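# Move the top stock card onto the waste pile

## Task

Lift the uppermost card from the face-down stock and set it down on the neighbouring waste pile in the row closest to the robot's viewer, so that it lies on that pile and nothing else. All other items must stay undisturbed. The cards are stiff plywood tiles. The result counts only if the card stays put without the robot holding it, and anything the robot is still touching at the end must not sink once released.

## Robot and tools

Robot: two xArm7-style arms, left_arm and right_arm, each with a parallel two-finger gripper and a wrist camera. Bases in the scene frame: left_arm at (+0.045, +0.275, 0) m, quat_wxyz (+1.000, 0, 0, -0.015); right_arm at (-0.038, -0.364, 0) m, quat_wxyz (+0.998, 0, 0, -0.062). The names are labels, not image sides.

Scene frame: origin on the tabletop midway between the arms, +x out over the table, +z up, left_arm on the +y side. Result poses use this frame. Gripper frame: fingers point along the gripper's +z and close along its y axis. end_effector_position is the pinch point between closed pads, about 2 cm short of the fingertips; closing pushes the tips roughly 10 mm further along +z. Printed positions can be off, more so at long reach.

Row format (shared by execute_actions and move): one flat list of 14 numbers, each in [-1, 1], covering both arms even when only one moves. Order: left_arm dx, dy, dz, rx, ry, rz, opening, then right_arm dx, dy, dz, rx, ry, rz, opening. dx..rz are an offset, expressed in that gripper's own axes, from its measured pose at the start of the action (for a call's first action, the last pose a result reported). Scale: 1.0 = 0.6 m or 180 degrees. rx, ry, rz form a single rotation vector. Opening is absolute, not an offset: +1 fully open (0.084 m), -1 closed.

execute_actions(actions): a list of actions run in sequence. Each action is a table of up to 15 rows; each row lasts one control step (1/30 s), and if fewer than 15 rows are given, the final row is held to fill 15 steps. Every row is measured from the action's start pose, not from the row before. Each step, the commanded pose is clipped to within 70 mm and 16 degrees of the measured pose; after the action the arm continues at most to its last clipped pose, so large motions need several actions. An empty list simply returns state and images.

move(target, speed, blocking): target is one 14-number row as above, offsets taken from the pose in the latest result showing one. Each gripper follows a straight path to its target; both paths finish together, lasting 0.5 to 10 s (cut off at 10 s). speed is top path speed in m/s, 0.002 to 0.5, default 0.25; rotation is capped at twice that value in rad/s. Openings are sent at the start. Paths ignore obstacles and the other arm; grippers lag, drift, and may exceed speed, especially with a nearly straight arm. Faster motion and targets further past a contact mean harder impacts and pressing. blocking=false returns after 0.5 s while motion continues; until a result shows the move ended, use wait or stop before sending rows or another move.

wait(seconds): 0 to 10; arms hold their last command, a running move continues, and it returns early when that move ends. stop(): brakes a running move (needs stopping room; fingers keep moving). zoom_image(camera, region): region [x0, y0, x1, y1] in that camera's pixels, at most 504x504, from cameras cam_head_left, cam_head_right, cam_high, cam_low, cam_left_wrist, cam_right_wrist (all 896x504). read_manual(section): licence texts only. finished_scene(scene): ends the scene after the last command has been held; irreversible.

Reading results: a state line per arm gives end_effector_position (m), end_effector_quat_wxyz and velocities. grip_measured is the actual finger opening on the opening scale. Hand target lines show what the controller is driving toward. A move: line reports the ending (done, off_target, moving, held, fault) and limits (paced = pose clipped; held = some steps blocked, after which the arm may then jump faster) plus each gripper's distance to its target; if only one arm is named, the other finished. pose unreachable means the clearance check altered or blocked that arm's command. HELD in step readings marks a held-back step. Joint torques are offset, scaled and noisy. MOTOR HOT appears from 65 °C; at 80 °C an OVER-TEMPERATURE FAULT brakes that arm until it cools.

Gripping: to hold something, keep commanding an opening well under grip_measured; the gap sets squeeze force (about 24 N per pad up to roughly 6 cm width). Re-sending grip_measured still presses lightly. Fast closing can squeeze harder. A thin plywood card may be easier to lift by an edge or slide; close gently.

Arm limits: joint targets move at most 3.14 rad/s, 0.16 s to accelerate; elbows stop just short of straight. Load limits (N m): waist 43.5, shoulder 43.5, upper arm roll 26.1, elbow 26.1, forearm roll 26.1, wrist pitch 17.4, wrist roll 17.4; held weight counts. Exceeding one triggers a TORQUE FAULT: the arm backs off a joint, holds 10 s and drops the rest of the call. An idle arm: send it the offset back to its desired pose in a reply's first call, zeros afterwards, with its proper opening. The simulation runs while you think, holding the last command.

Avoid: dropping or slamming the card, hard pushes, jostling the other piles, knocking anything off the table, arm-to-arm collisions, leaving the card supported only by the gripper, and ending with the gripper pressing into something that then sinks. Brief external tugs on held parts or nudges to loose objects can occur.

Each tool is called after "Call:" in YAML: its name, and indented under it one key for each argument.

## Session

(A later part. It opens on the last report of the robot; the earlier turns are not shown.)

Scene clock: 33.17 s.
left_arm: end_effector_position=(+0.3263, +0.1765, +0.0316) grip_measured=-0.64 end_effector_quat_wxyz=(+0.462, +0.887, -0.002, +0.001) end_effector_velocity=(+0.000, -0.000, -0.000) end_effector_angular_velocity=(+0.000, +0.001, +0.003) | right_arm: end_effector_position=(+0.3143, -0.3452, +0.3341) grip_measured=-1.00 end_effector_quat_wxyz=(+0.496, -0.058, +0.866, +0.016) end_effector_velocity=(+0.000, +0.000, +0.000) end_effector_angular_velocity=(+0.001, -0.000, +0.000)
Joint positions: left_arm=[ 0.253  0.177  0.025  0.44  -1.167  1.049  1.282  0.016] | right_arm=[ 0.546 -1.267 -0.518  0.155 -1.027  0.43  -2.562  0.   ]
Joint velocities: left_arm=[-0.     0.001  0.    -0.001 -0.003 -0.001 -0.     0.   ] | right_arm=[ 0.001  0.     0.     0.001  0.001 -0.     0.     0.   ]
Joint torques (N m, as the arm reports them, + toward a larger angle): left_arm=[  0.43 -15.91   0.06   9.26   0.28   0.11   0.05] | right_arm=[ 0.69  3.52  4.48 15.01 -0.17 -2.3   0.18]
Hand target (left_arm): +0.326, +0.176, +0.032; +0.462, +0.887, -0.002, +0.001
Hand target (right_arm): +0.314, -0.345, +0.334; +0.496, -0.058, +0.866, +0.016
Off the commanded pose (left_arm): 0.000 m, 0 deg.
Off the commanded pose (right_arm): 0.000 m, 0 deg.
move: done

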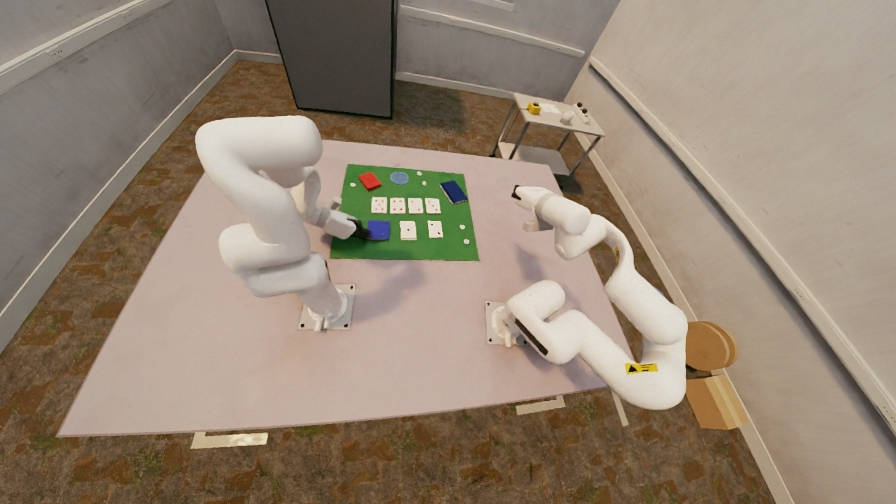

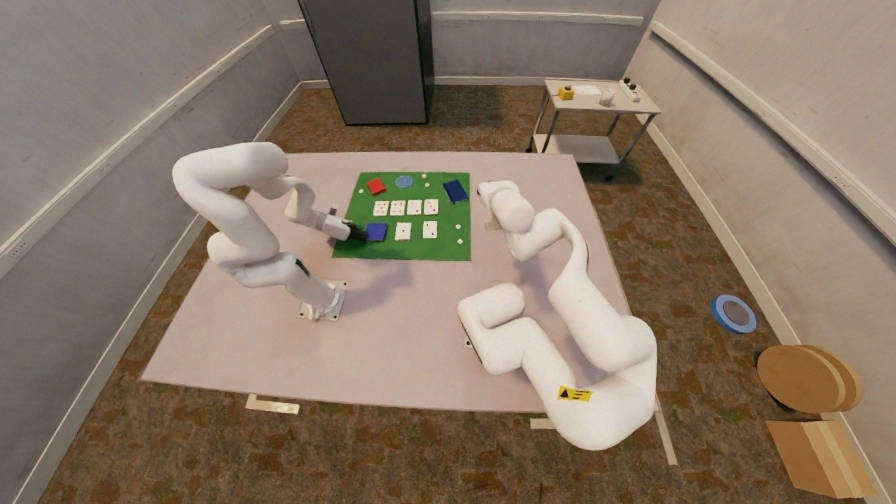

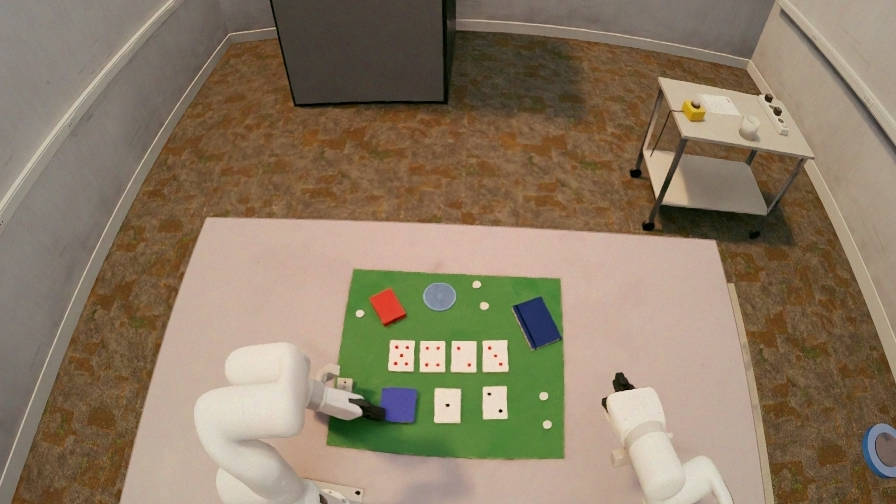

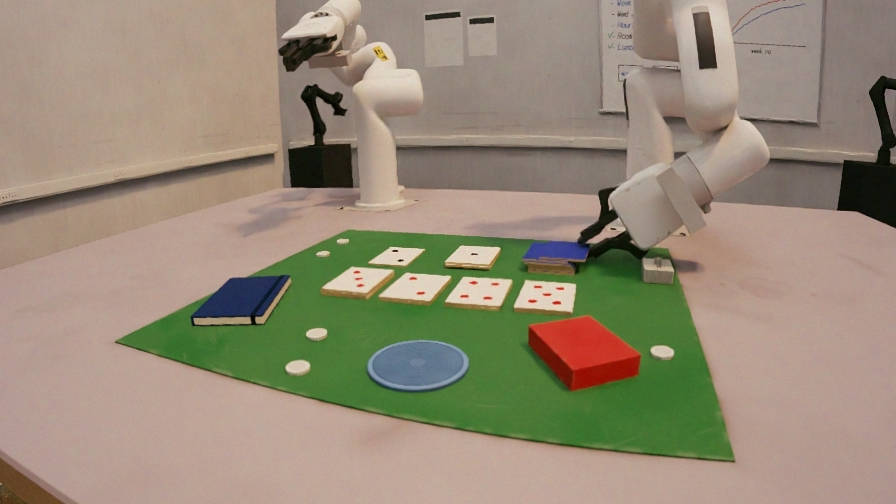

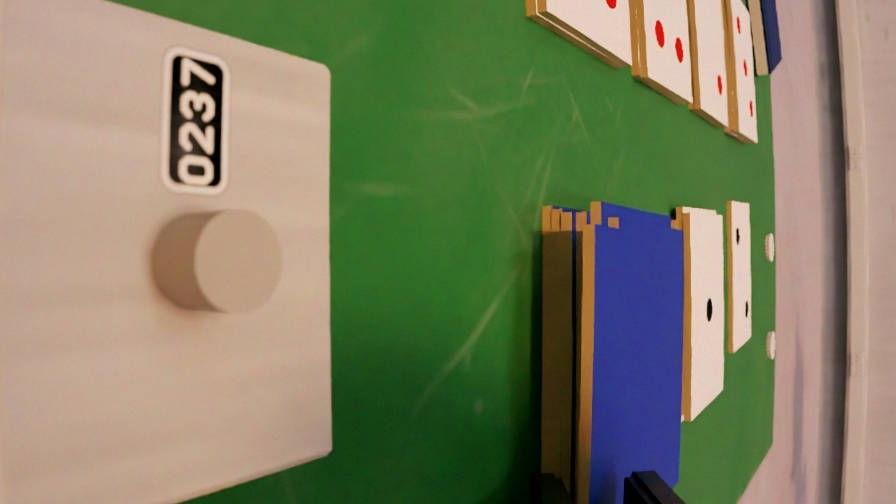

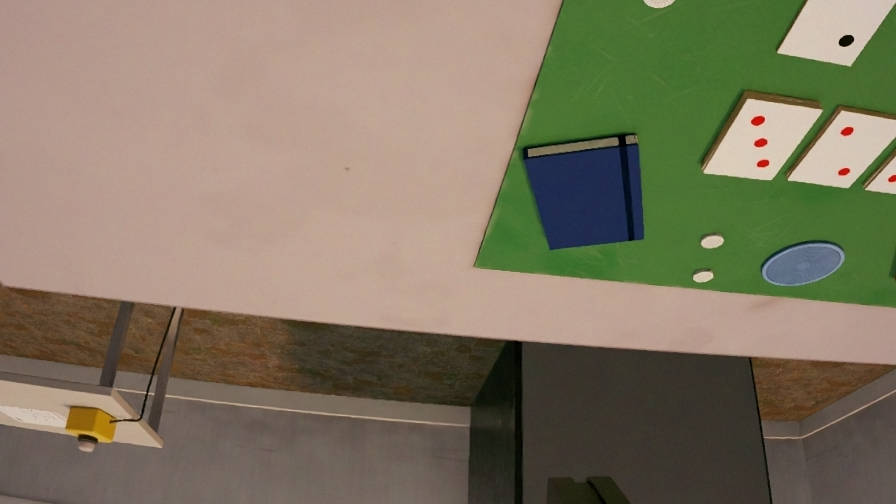

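Call:
move:
  target: [0,0.0053,0.0075,0,0,0,-0.62, 0,0,0,0,0,0,-1]
  speed: 0.03

Call:
move:
  target: [0,0.0242,-0.0120,0,0,0,-0.62, 0,0,0,0,0,0,-1]
  speed: 0.03

Call:
zoom_image:
  camera: "cam_low"
  region: [500, 200, 660, 290]

Scene clock: 34.70 s.
left_arm: end_effector_position=(+0.3263, +0.1711, +0.0316) grip_measured=-0.64 end_effector_quat_wxyz=(+0.462, +0.887, -0.002, +0.001) end_effector_velocity=(+0.000, -0.000, +0.000) end_effector_angular_velocity=(+0.001, -0.002, +0.001) | right_arm: end_effector_position=(+0.3143, -0.3452, +0.3341) grip_measured=-1.00 end_effector_quat_wxyz=(+0.496, -0.058, +0.866, +0.016) end_effector_velocity=(+0.000, -0.000, +0.001) end_effector_angular_velocity=(+0.000, -0.002, -0.000)
Joint positions: left_arm=[ 0.243  0.174  0.015  0.435 -1.185  1.042  1.281  0.016] | right_arm=[ 0.546 -1.267 -0.518  0.155 -1.027  0.43  -2.562  0.   ]
Joint velocities: left_arm=[-0.001 -0.001  0.    -0.001 -0.002 -0.001  0.001  0.   ] | right_arm=[ 0.001 -0.     0.001  0.002  0.     0.     0.     0.   ]
Joint torques (N m, as the arm reports them, + toward a larger angle): left_arm=[  0.58 -15.75  -0.1    9.46   0.28   0.05   0.14] | right_arm=[ 0.83  3.75  4.6  15.18 -0.25 -2.3   0.14]
Hand target (left_arm): +0.326, +0.171, +0.032; +0.462, +0.887, -0.002, +0.001
Hand target (right_arm): +0.314, -0.345, +0.334; +0.496, -0.058, +0.866, +0.016
Off the commanded pose (left_arm): 0.000 m, 0 deg.
Off the commanded pose (right_arm): 0.000 m, 0 deg.
move: done

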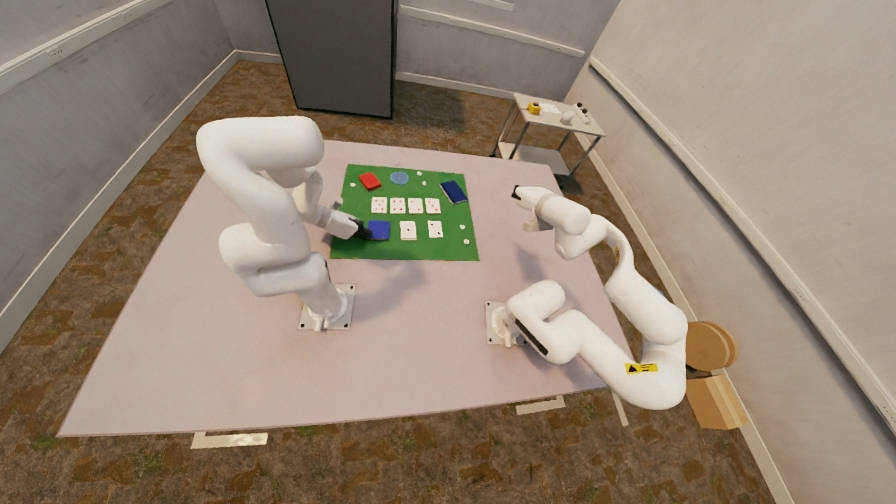

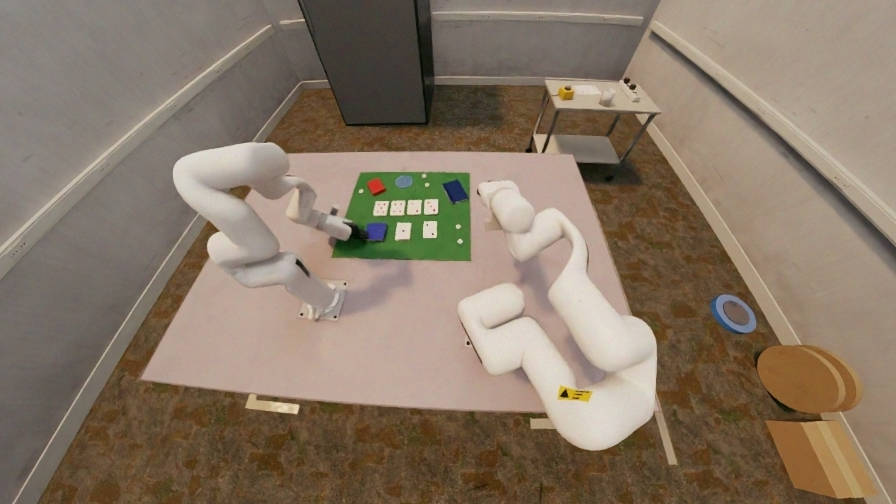

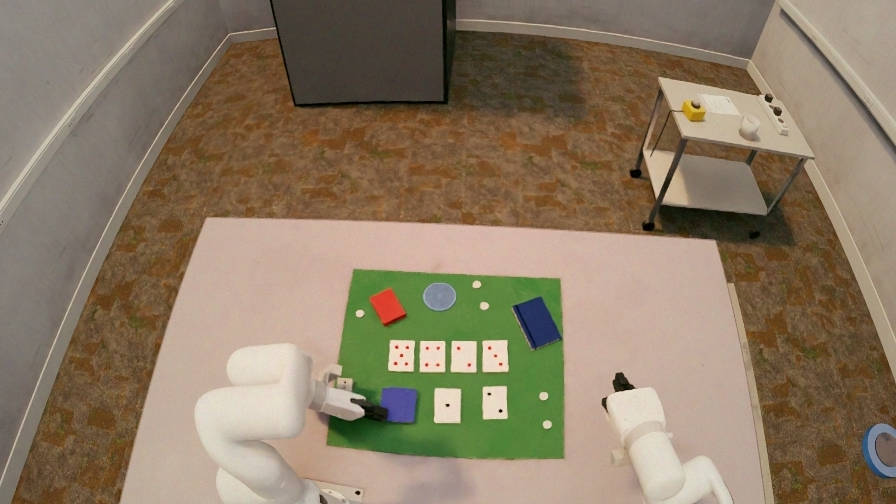

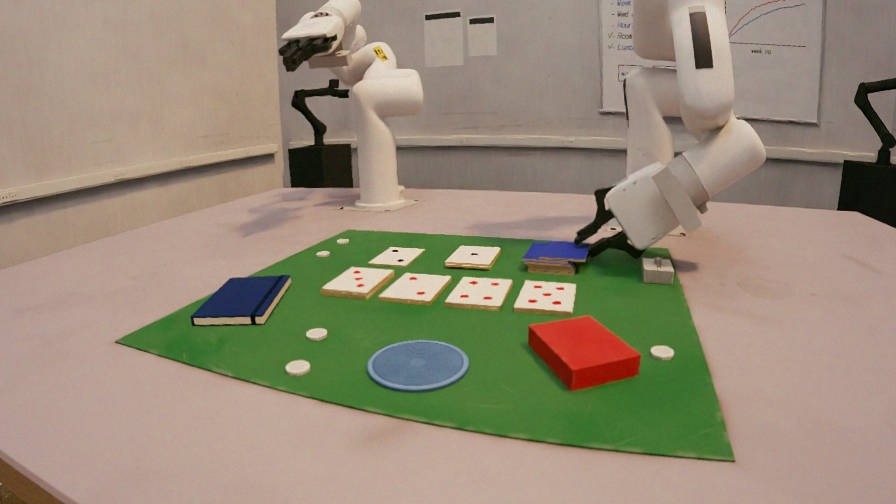

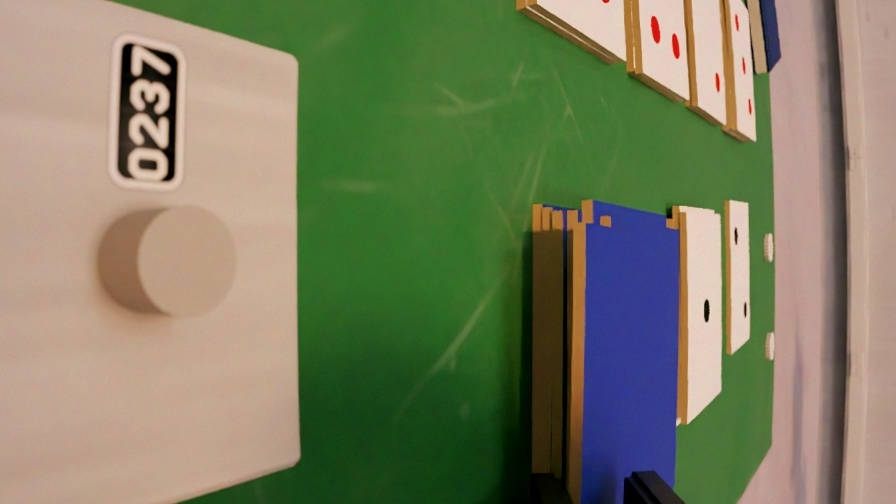

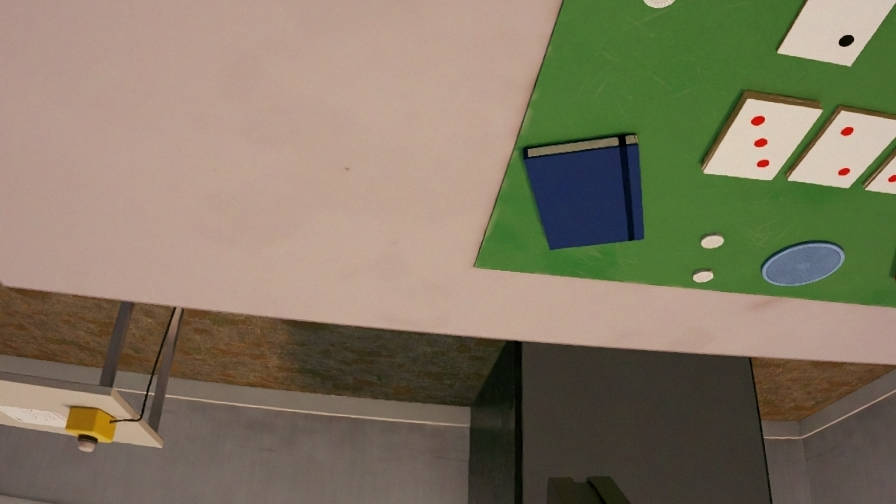

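Scene clock: 35.50 s.
left_arm: end_effector_position=(+0.3263, +0.1687, +0.0475) grip_measured=-0.64 end_effector_quat_wxyz=(+0.462, +0.887, -0.002, +0.001) end_effector_velocity=(-0.002, -0.000, -0.000) end_effector_angular_velocity=(-0.001, +0.006, -0.000) | right_arm: end_effector_position=(+0.3143, -0.3452, +0.3341) grip_measured=-1.00 end_effector_quat_wxyz=(+0.496, -0.058, +0.866, +0.016) end_effector_velocity=(+0.000, +0.000, +0.000) end_effector_angular_velocity=(+0.001, -0.000, +0.000)
Joint positions: left_arm=[ 0.241  0.106  0.015  0.416 -1.16   1.059  1.227  0.016] | right_arm=[ 0.546 -1.267 -0.518  0.155 -1.027  0.43  -2.562  0.   ]
Joint velocities: left_arm=[ 0.001  0.    -0.001 -0.002  0.002  0.001 -0.004 -0.   ] | right_arm=[ 0.    -0.     0.     0.     0.001 -0.    -0.     0.   ]
Joint torques (N m, as the arm reports them, + toward a larger angle): left_arm=[  0.86 -14.8    0.04  10.22   0.14   0.11   0.11] | right_arm=[ 0.87  3.58  4.39 15.12 -0.15 -2.36  0.13]
Hand target (left_arm): +0.326, +0.169, +0.048; +0.462, +0.887, -0.002, +0.001
Hand target (right_arm): +0.314, -0.345, +0.334; +0.496, -0.058, +0.866, +0.016
Off the commanded pose (left_arm): 0.000 m, 0 deg.
Off the commanded pose (right_arm): 0.000 m, 0 deg.
move: done

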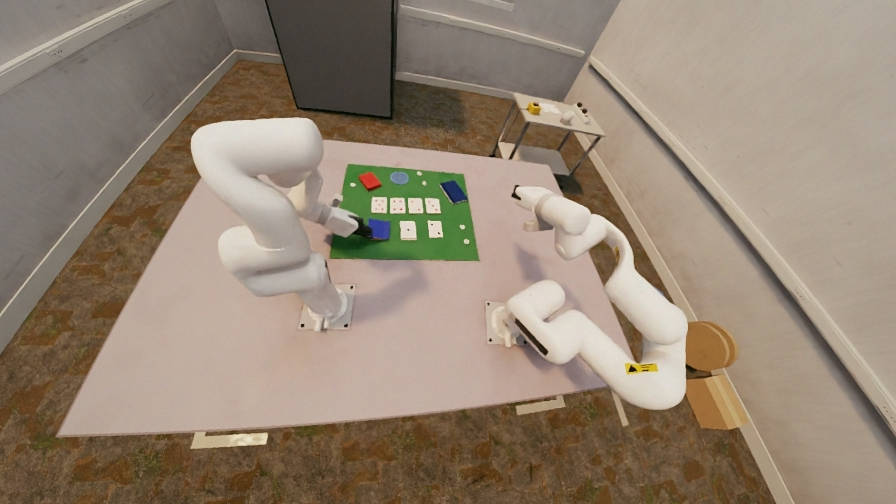

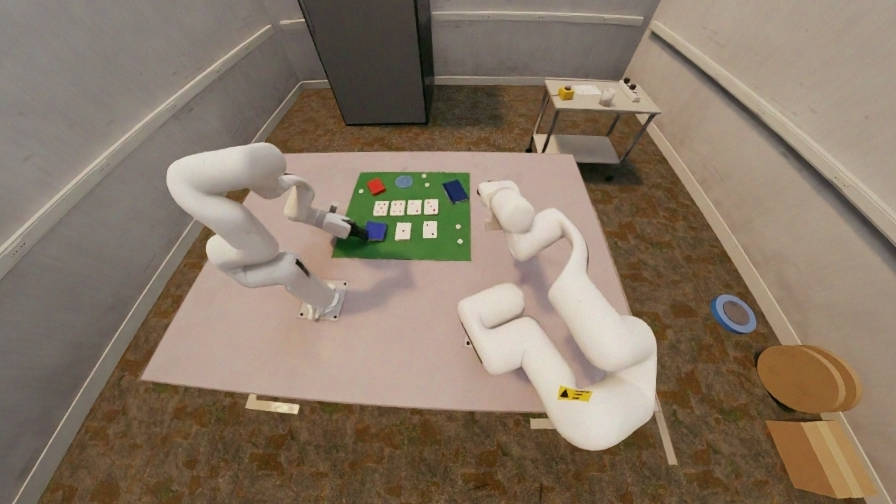

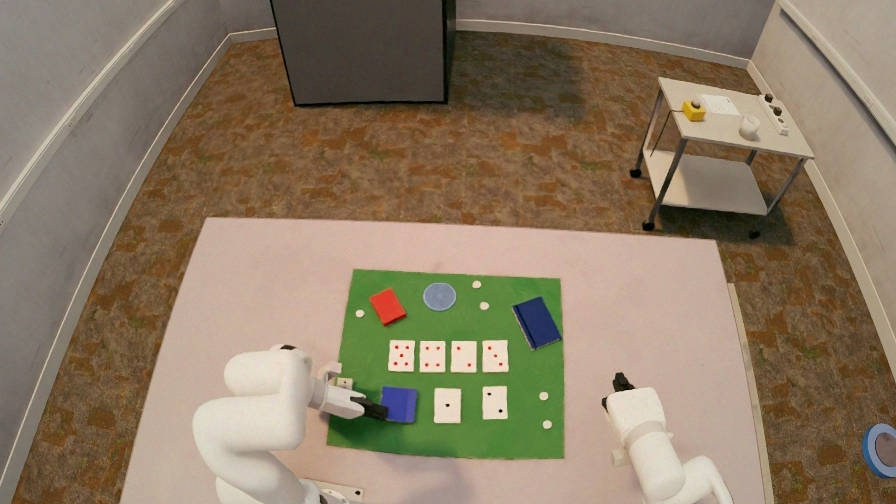

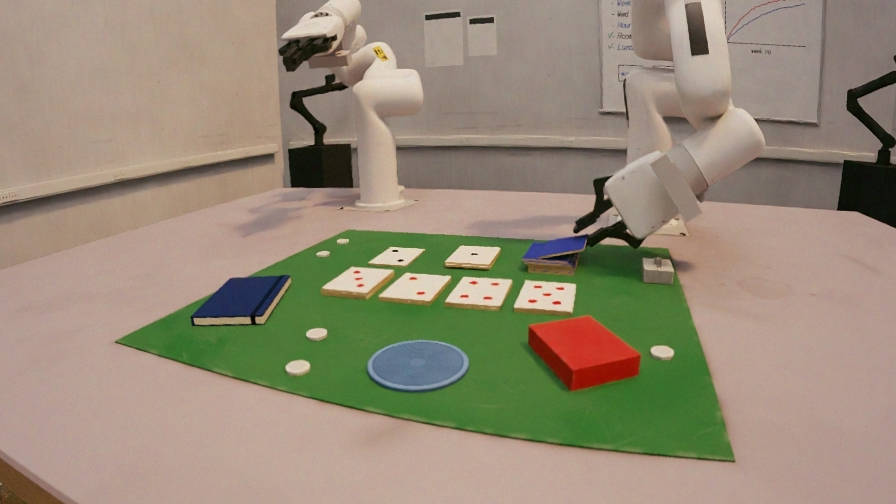

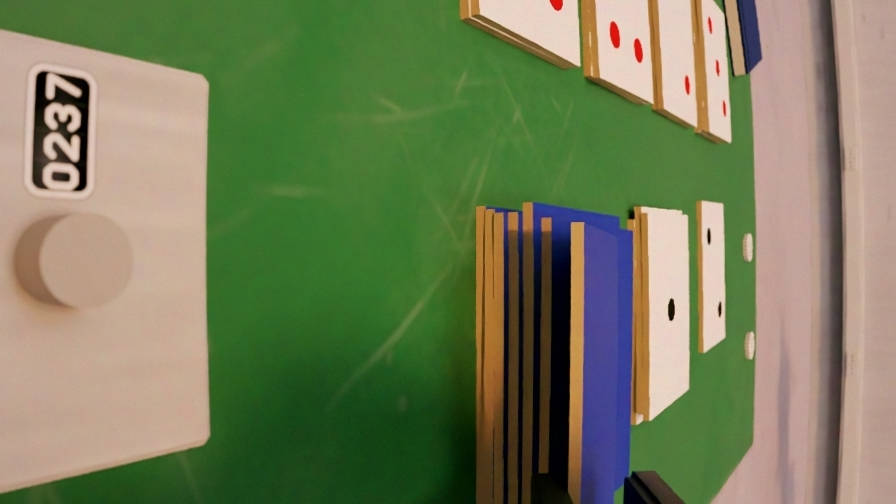

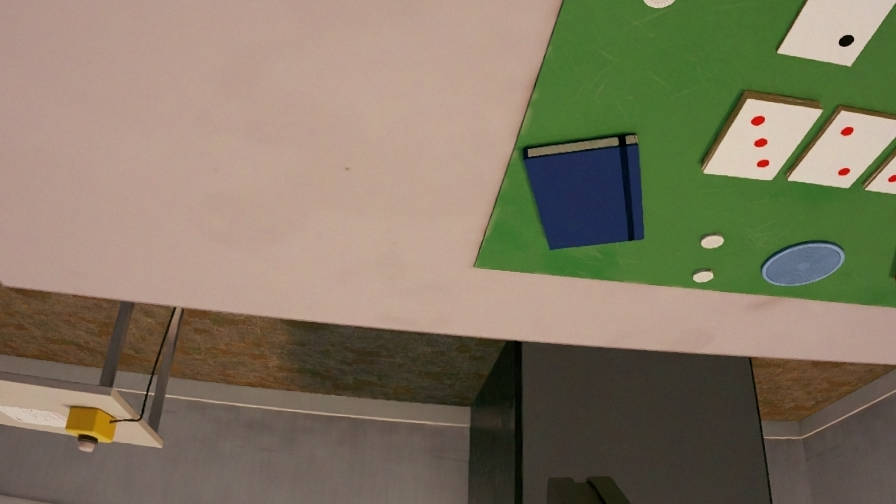

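Region (500, 200, 660, 290) of cam_low's 896x504 image, scaled by 3.150, with more detail than that image has; it fills the top 284 rows of this view, and the rest is white.

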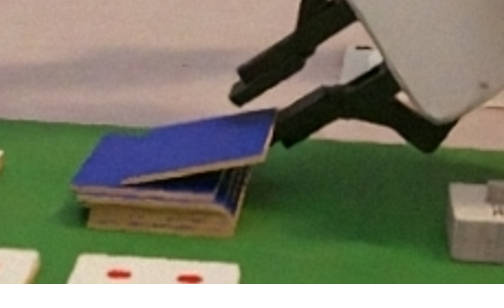

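Call:
move:
  target: [0,0.0257,-0.001,0,0,0,-0.62, 0,0,0,0,0,0,-1]
  speed: 0.03

Call:
execute_actions:
  actions:
    - [[0,0,0,0,0,0,-0.66,0,0,0,0,0,0,-1],[0,0,0,0,0,0,-0.69,0,0,0,0,0,0,-1],[0,0,0,0,0,0,-0.72,0,0,0,0,0,0,-1],[0,0,0,0,0,0,-0.75,0,0,0,0,0,0,-1],[0,0,0,0,0,0,-0.78,0,0,0,0,0,0,-1],[0,0,0,0,0,0,-0.81,0,0,0,0,0,0,-1],[0,0,0,0,0,0,-0.84,0,0,0,0,0,0,-1],[0,0,0,0,0,0,-0.87,0,0,0,0,0,0,-1],[0,0,0,0,0,0,-0.90,0,0,0,0,0,0,-1],[0,0,0,0,0,0,-0.93,0,0,0,0,0,0,-1],[0,0,0,0,0,0,-0.96,0,0,0,0,0,0,-1],[0,0,0,0,0,0,-1,0,0,0,0,0,0,-1]]

Call:
zoom_image:
  camera: "cam_low"
  region: [500, 190, 660, 290]

Scene clock: 37.23 s.
left_arm: end_effector_position=(+0.3262, +0.1604, +0.0604) grip_measured=-0.64 end_effector_quat_wxyz=(+0.462, +0.887, -0.001, +0.001) end_effector_velocity=(-0.000, -0.000, +0.001) end_effector_angular_velocity=(+0.000, +0.002, +0.001) | right_arm: end_effector_position=(+0.3143, -0.3452, +0.3341) grip_measured=-1.00 end_effector_quat_wxyz=(+0.496, -0.058, +0.866, +0.016) end_effector_velocity=(+0.000, +0.000, +0.000) end_effector_angular_velocity=(+0.001, -0.000, +0.001)
Joint positions: left_arm=[ 0.227  0.047  0.003  0.398 -1.161  1.066  1.181  0.016] | right_arm=[ 0.546 -1.267 -0.518  0.155 -1.027  0.43  -2.562  0.   ]
Joint velocities: left_arm=[-0.    -0.003  0.001 -0.001  0.001  0.001 -0.004 -0.   ] | right_arm=[ 0.001  0.    -0.001  0.    -0.    -0.     0.     0.   ]
Joint torques (N m, as the arm reports them, + toward a larger angle): left_arm=[  0.57 -14.05   0.12  10.99   0.11   0.1    0.06] | right_arm=[ 0.74  3.7   4.47 15.08 -0.11 -2.26  0.12]
Hand target (left_arm): +0.326, +0.160, +0.060; +0.462, +0.887, -0.002, +0.001
Hand target (right_arm): +0.314, -0.345, +0.334; +0.496, -0.058, +0.866, +0.016
Off the commanded pose (left_arm): 0.000 m, 0 deg.
Off the commanded pose (right_arm): 0.000 m, 0 deg.
move: done

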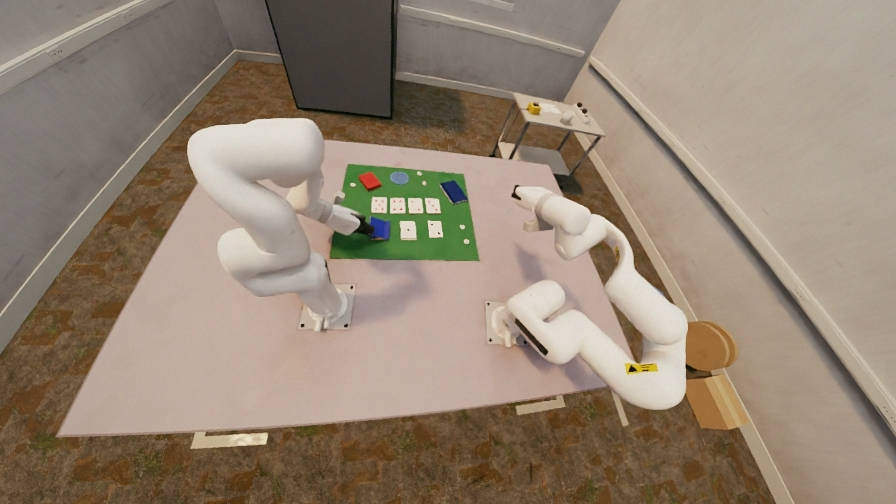

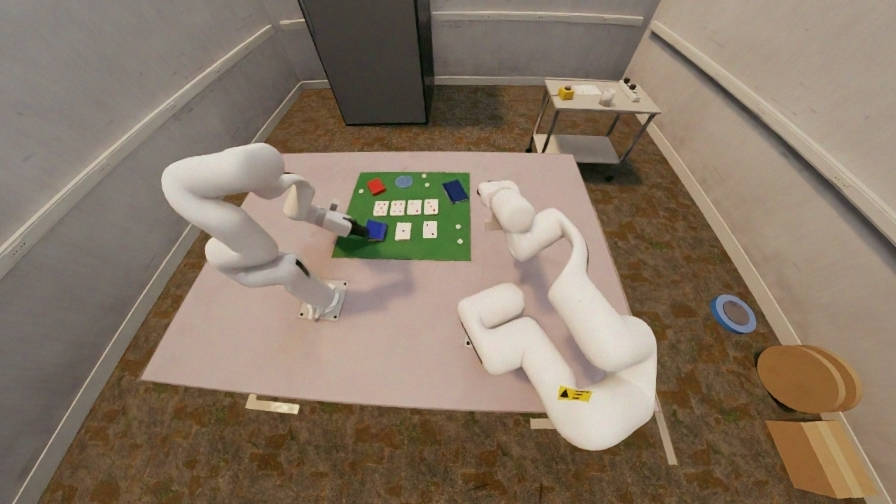

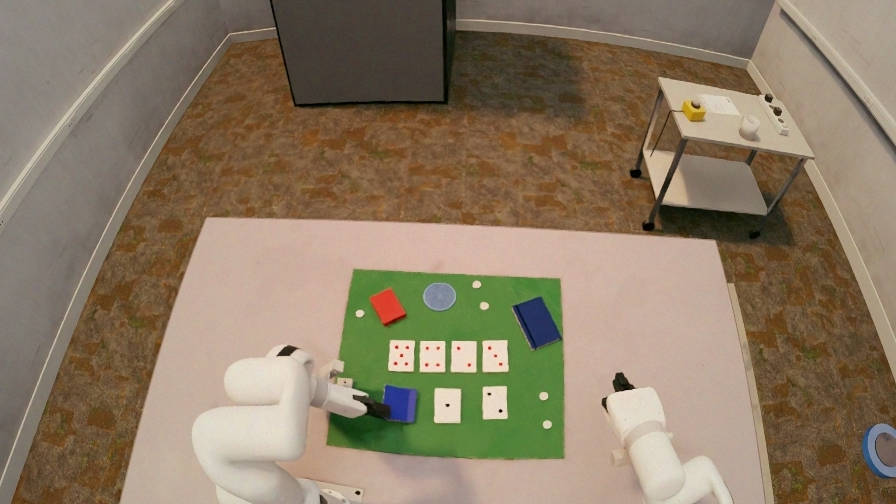

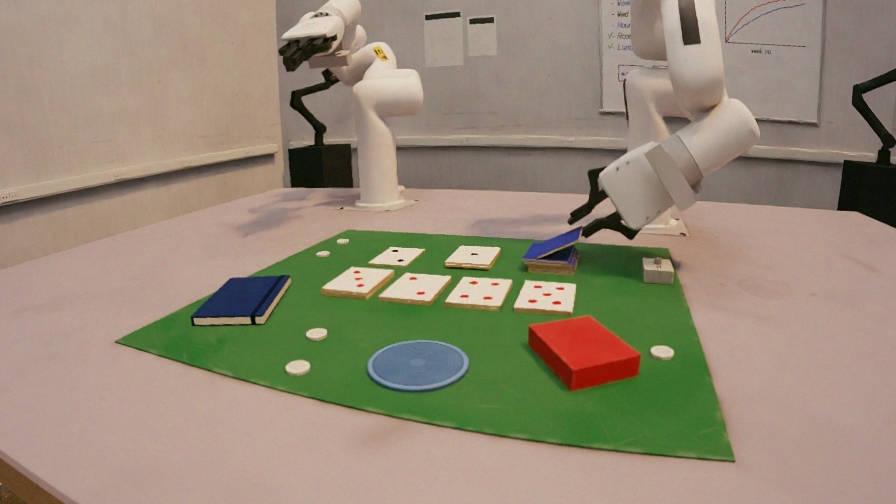

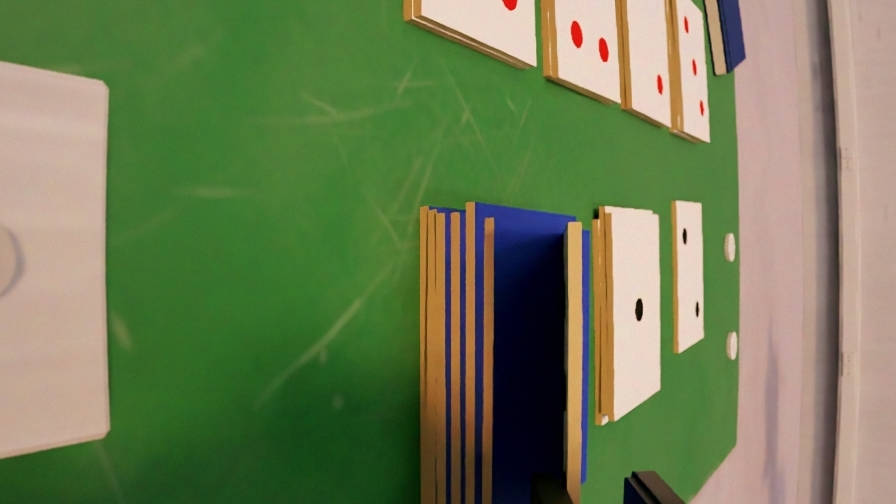

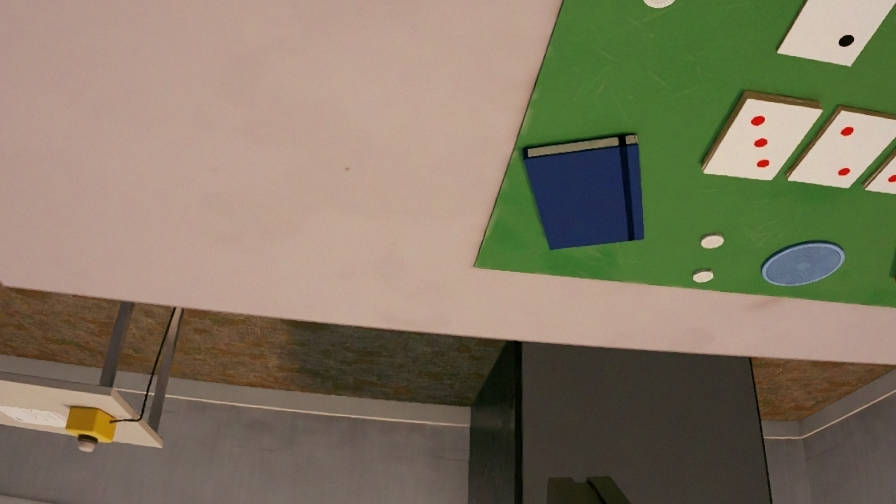

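Scene clock: 37.73 s.
left_arm: end_effector_position=(+0.3263, +0.1602, +0.0606) grip_measured=-0.94 end_effector_quat_wxyz=(+0.462, +0.887, -0.002, +0.001) end_effector_velocity=(+0.000, +0.001, -0.001) end_effector_angular_velocity=(+0.003, +0.001, +0.003) | right_arm: end_effector_position=(+0.3143, -0.3452, +0.3341) grip_measured=-1.00 end_effector_quat_wxyz=(+0.496, -0.058, +0.866, +0.016) end_effector_velocity=(+0.000, +0.000, -0.000) end_effector_angular_velocity=(+0.001, +0.000, +0.000)
Joint positions: left_arm=[ 0.227  0.047  0.003  0.398 -1.161  1.067  1.181  0.003] | right_arm=[ 0.546 -1.267 -0.518  0.155 -1.027  0.43  -2.562  0.   ]
Joint velocities: left_arm=[ 0.     0.001  0.001  0.     0.    -0.003 -0.001  0.   ] | right_arm=[ 0.     0.    -0.001  0.     0.001 -0.    -0.     0.   ]
Joint torques (N m, as the arm reports them, + toward a larger angle): left_arm=[  1.06 -12.93   0.4   10.85   0.35  -0.58   0.08] | right_arm=[ 0.82  3.51  4.63 15.06 -0.13 -2.32  0.14]
Hand target (left_arm): +0.326, +0.160, +0.060; +0.462, +0.887, -0.001, +0.001
Hand target (right_arm): +0.314, -0.345, +0.334; +0.496, -0.058, +0.866, +0.016
Off the commanded pose (left_arm): 0.000 m, 0 deg.
Off the commanded pose (right_arm): 0.000 m, 0 deg.
Step readings (end_effector_position):
0: left_arm (+0.3262, +0.1604, +0.0604) | right_arm (+0.3143, -0.3452, +0.3341)
1: left_arm (+0.3262, +0.1604, +0.0604) | right_arm (+0.3143, -0.3452, +0.3341)
2: left_arm (+0.3262, +0.1604, +0.0603) | right_arm (+0.3143, -0.3452, +0.3341)
4: left_arm (+0.3262, +0.1604, +0.0603) | right_arm (+0.3143, -0.3452, +0.3341)
8: left_arm (+0.3262, +0.1604, +0.0603) | right_arm (+0.3143, -0.3452, +0.3341)
15: end_effector_position above

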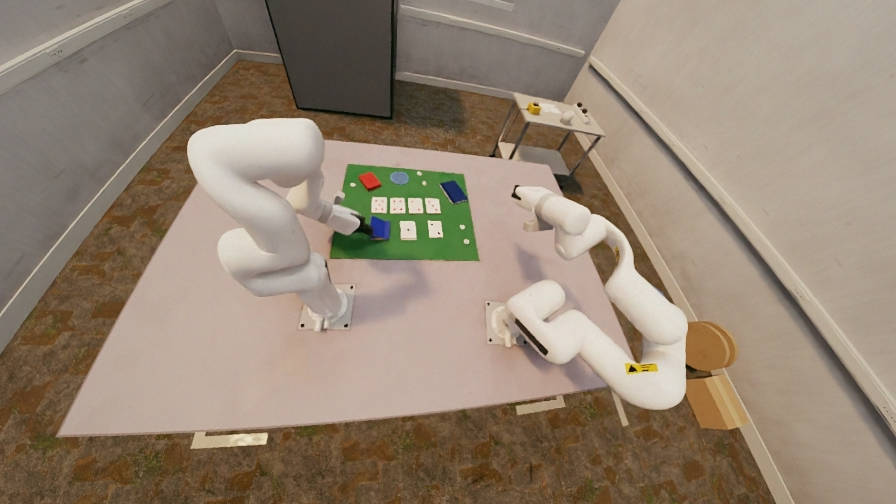

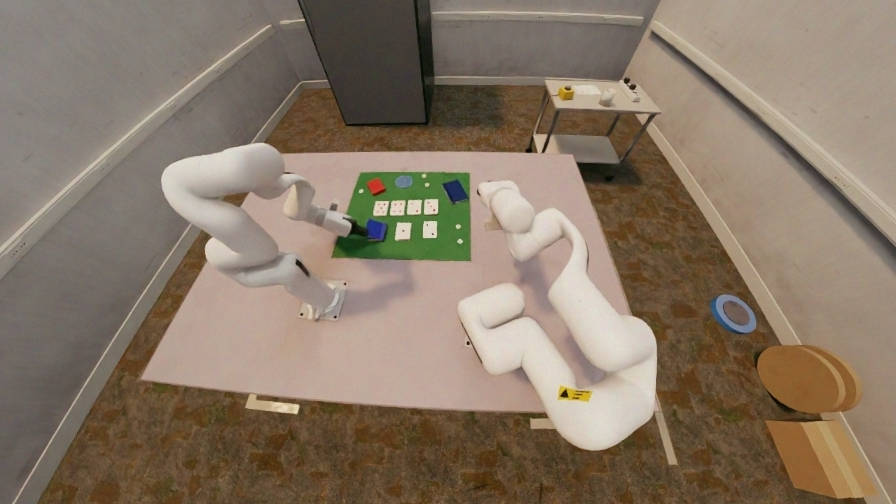

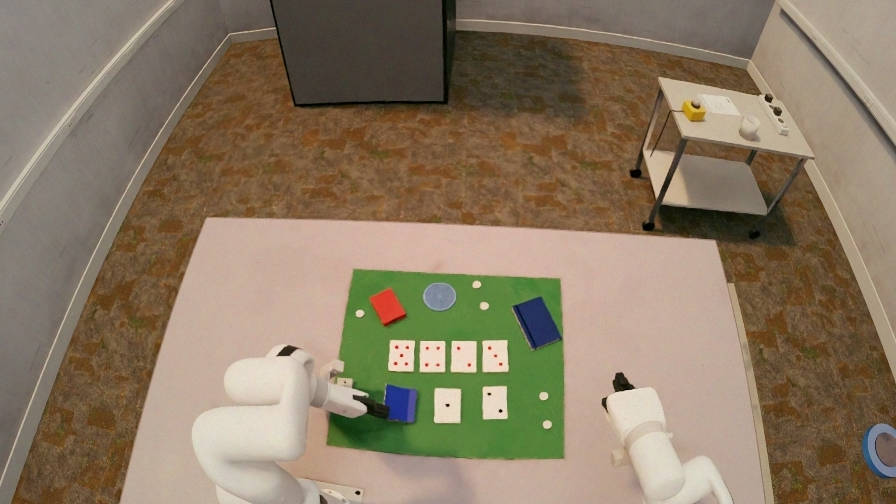

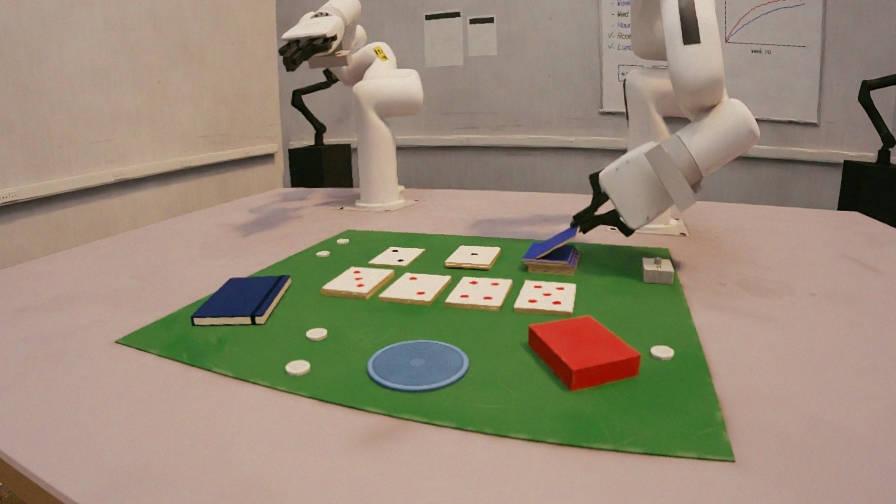

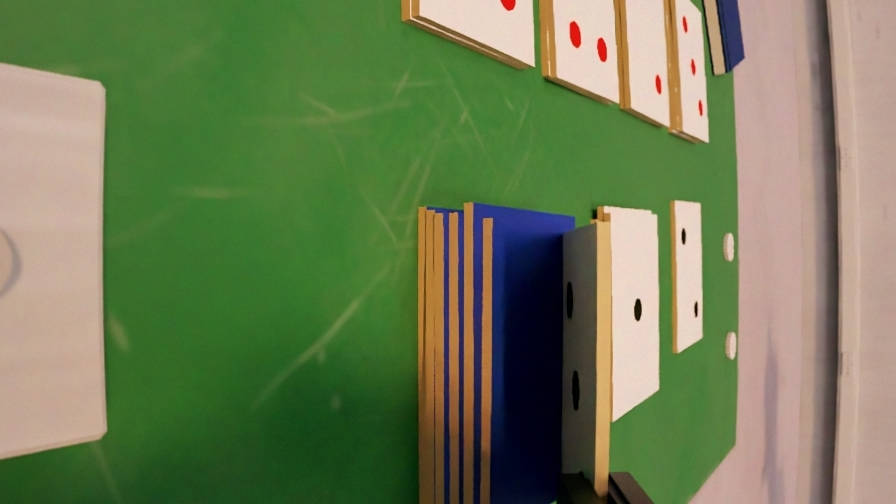

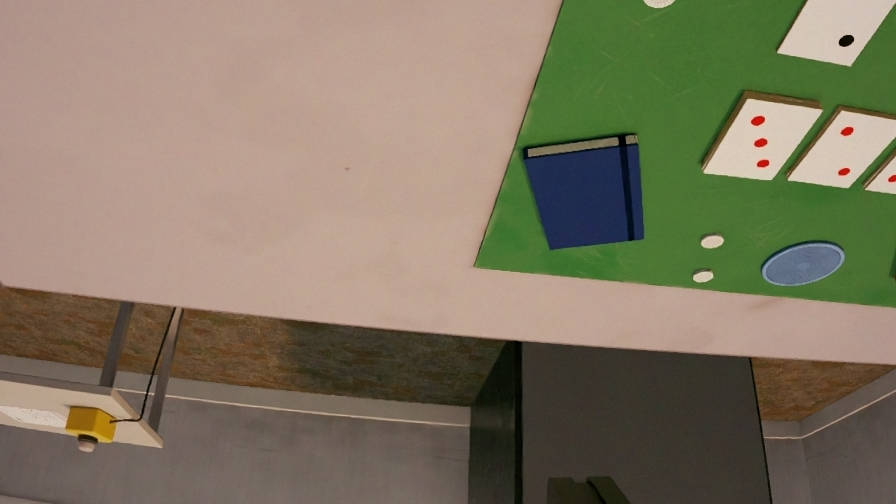

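Region (500, 190, 660, 290) of cam_low's 896x504 image, scaled by 3.150, with more detail than that image has; it fills the top 315 rows of this view, and the rest is white.

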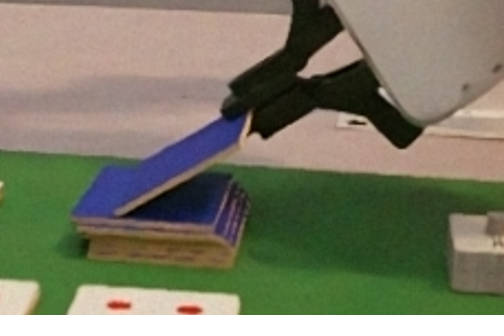

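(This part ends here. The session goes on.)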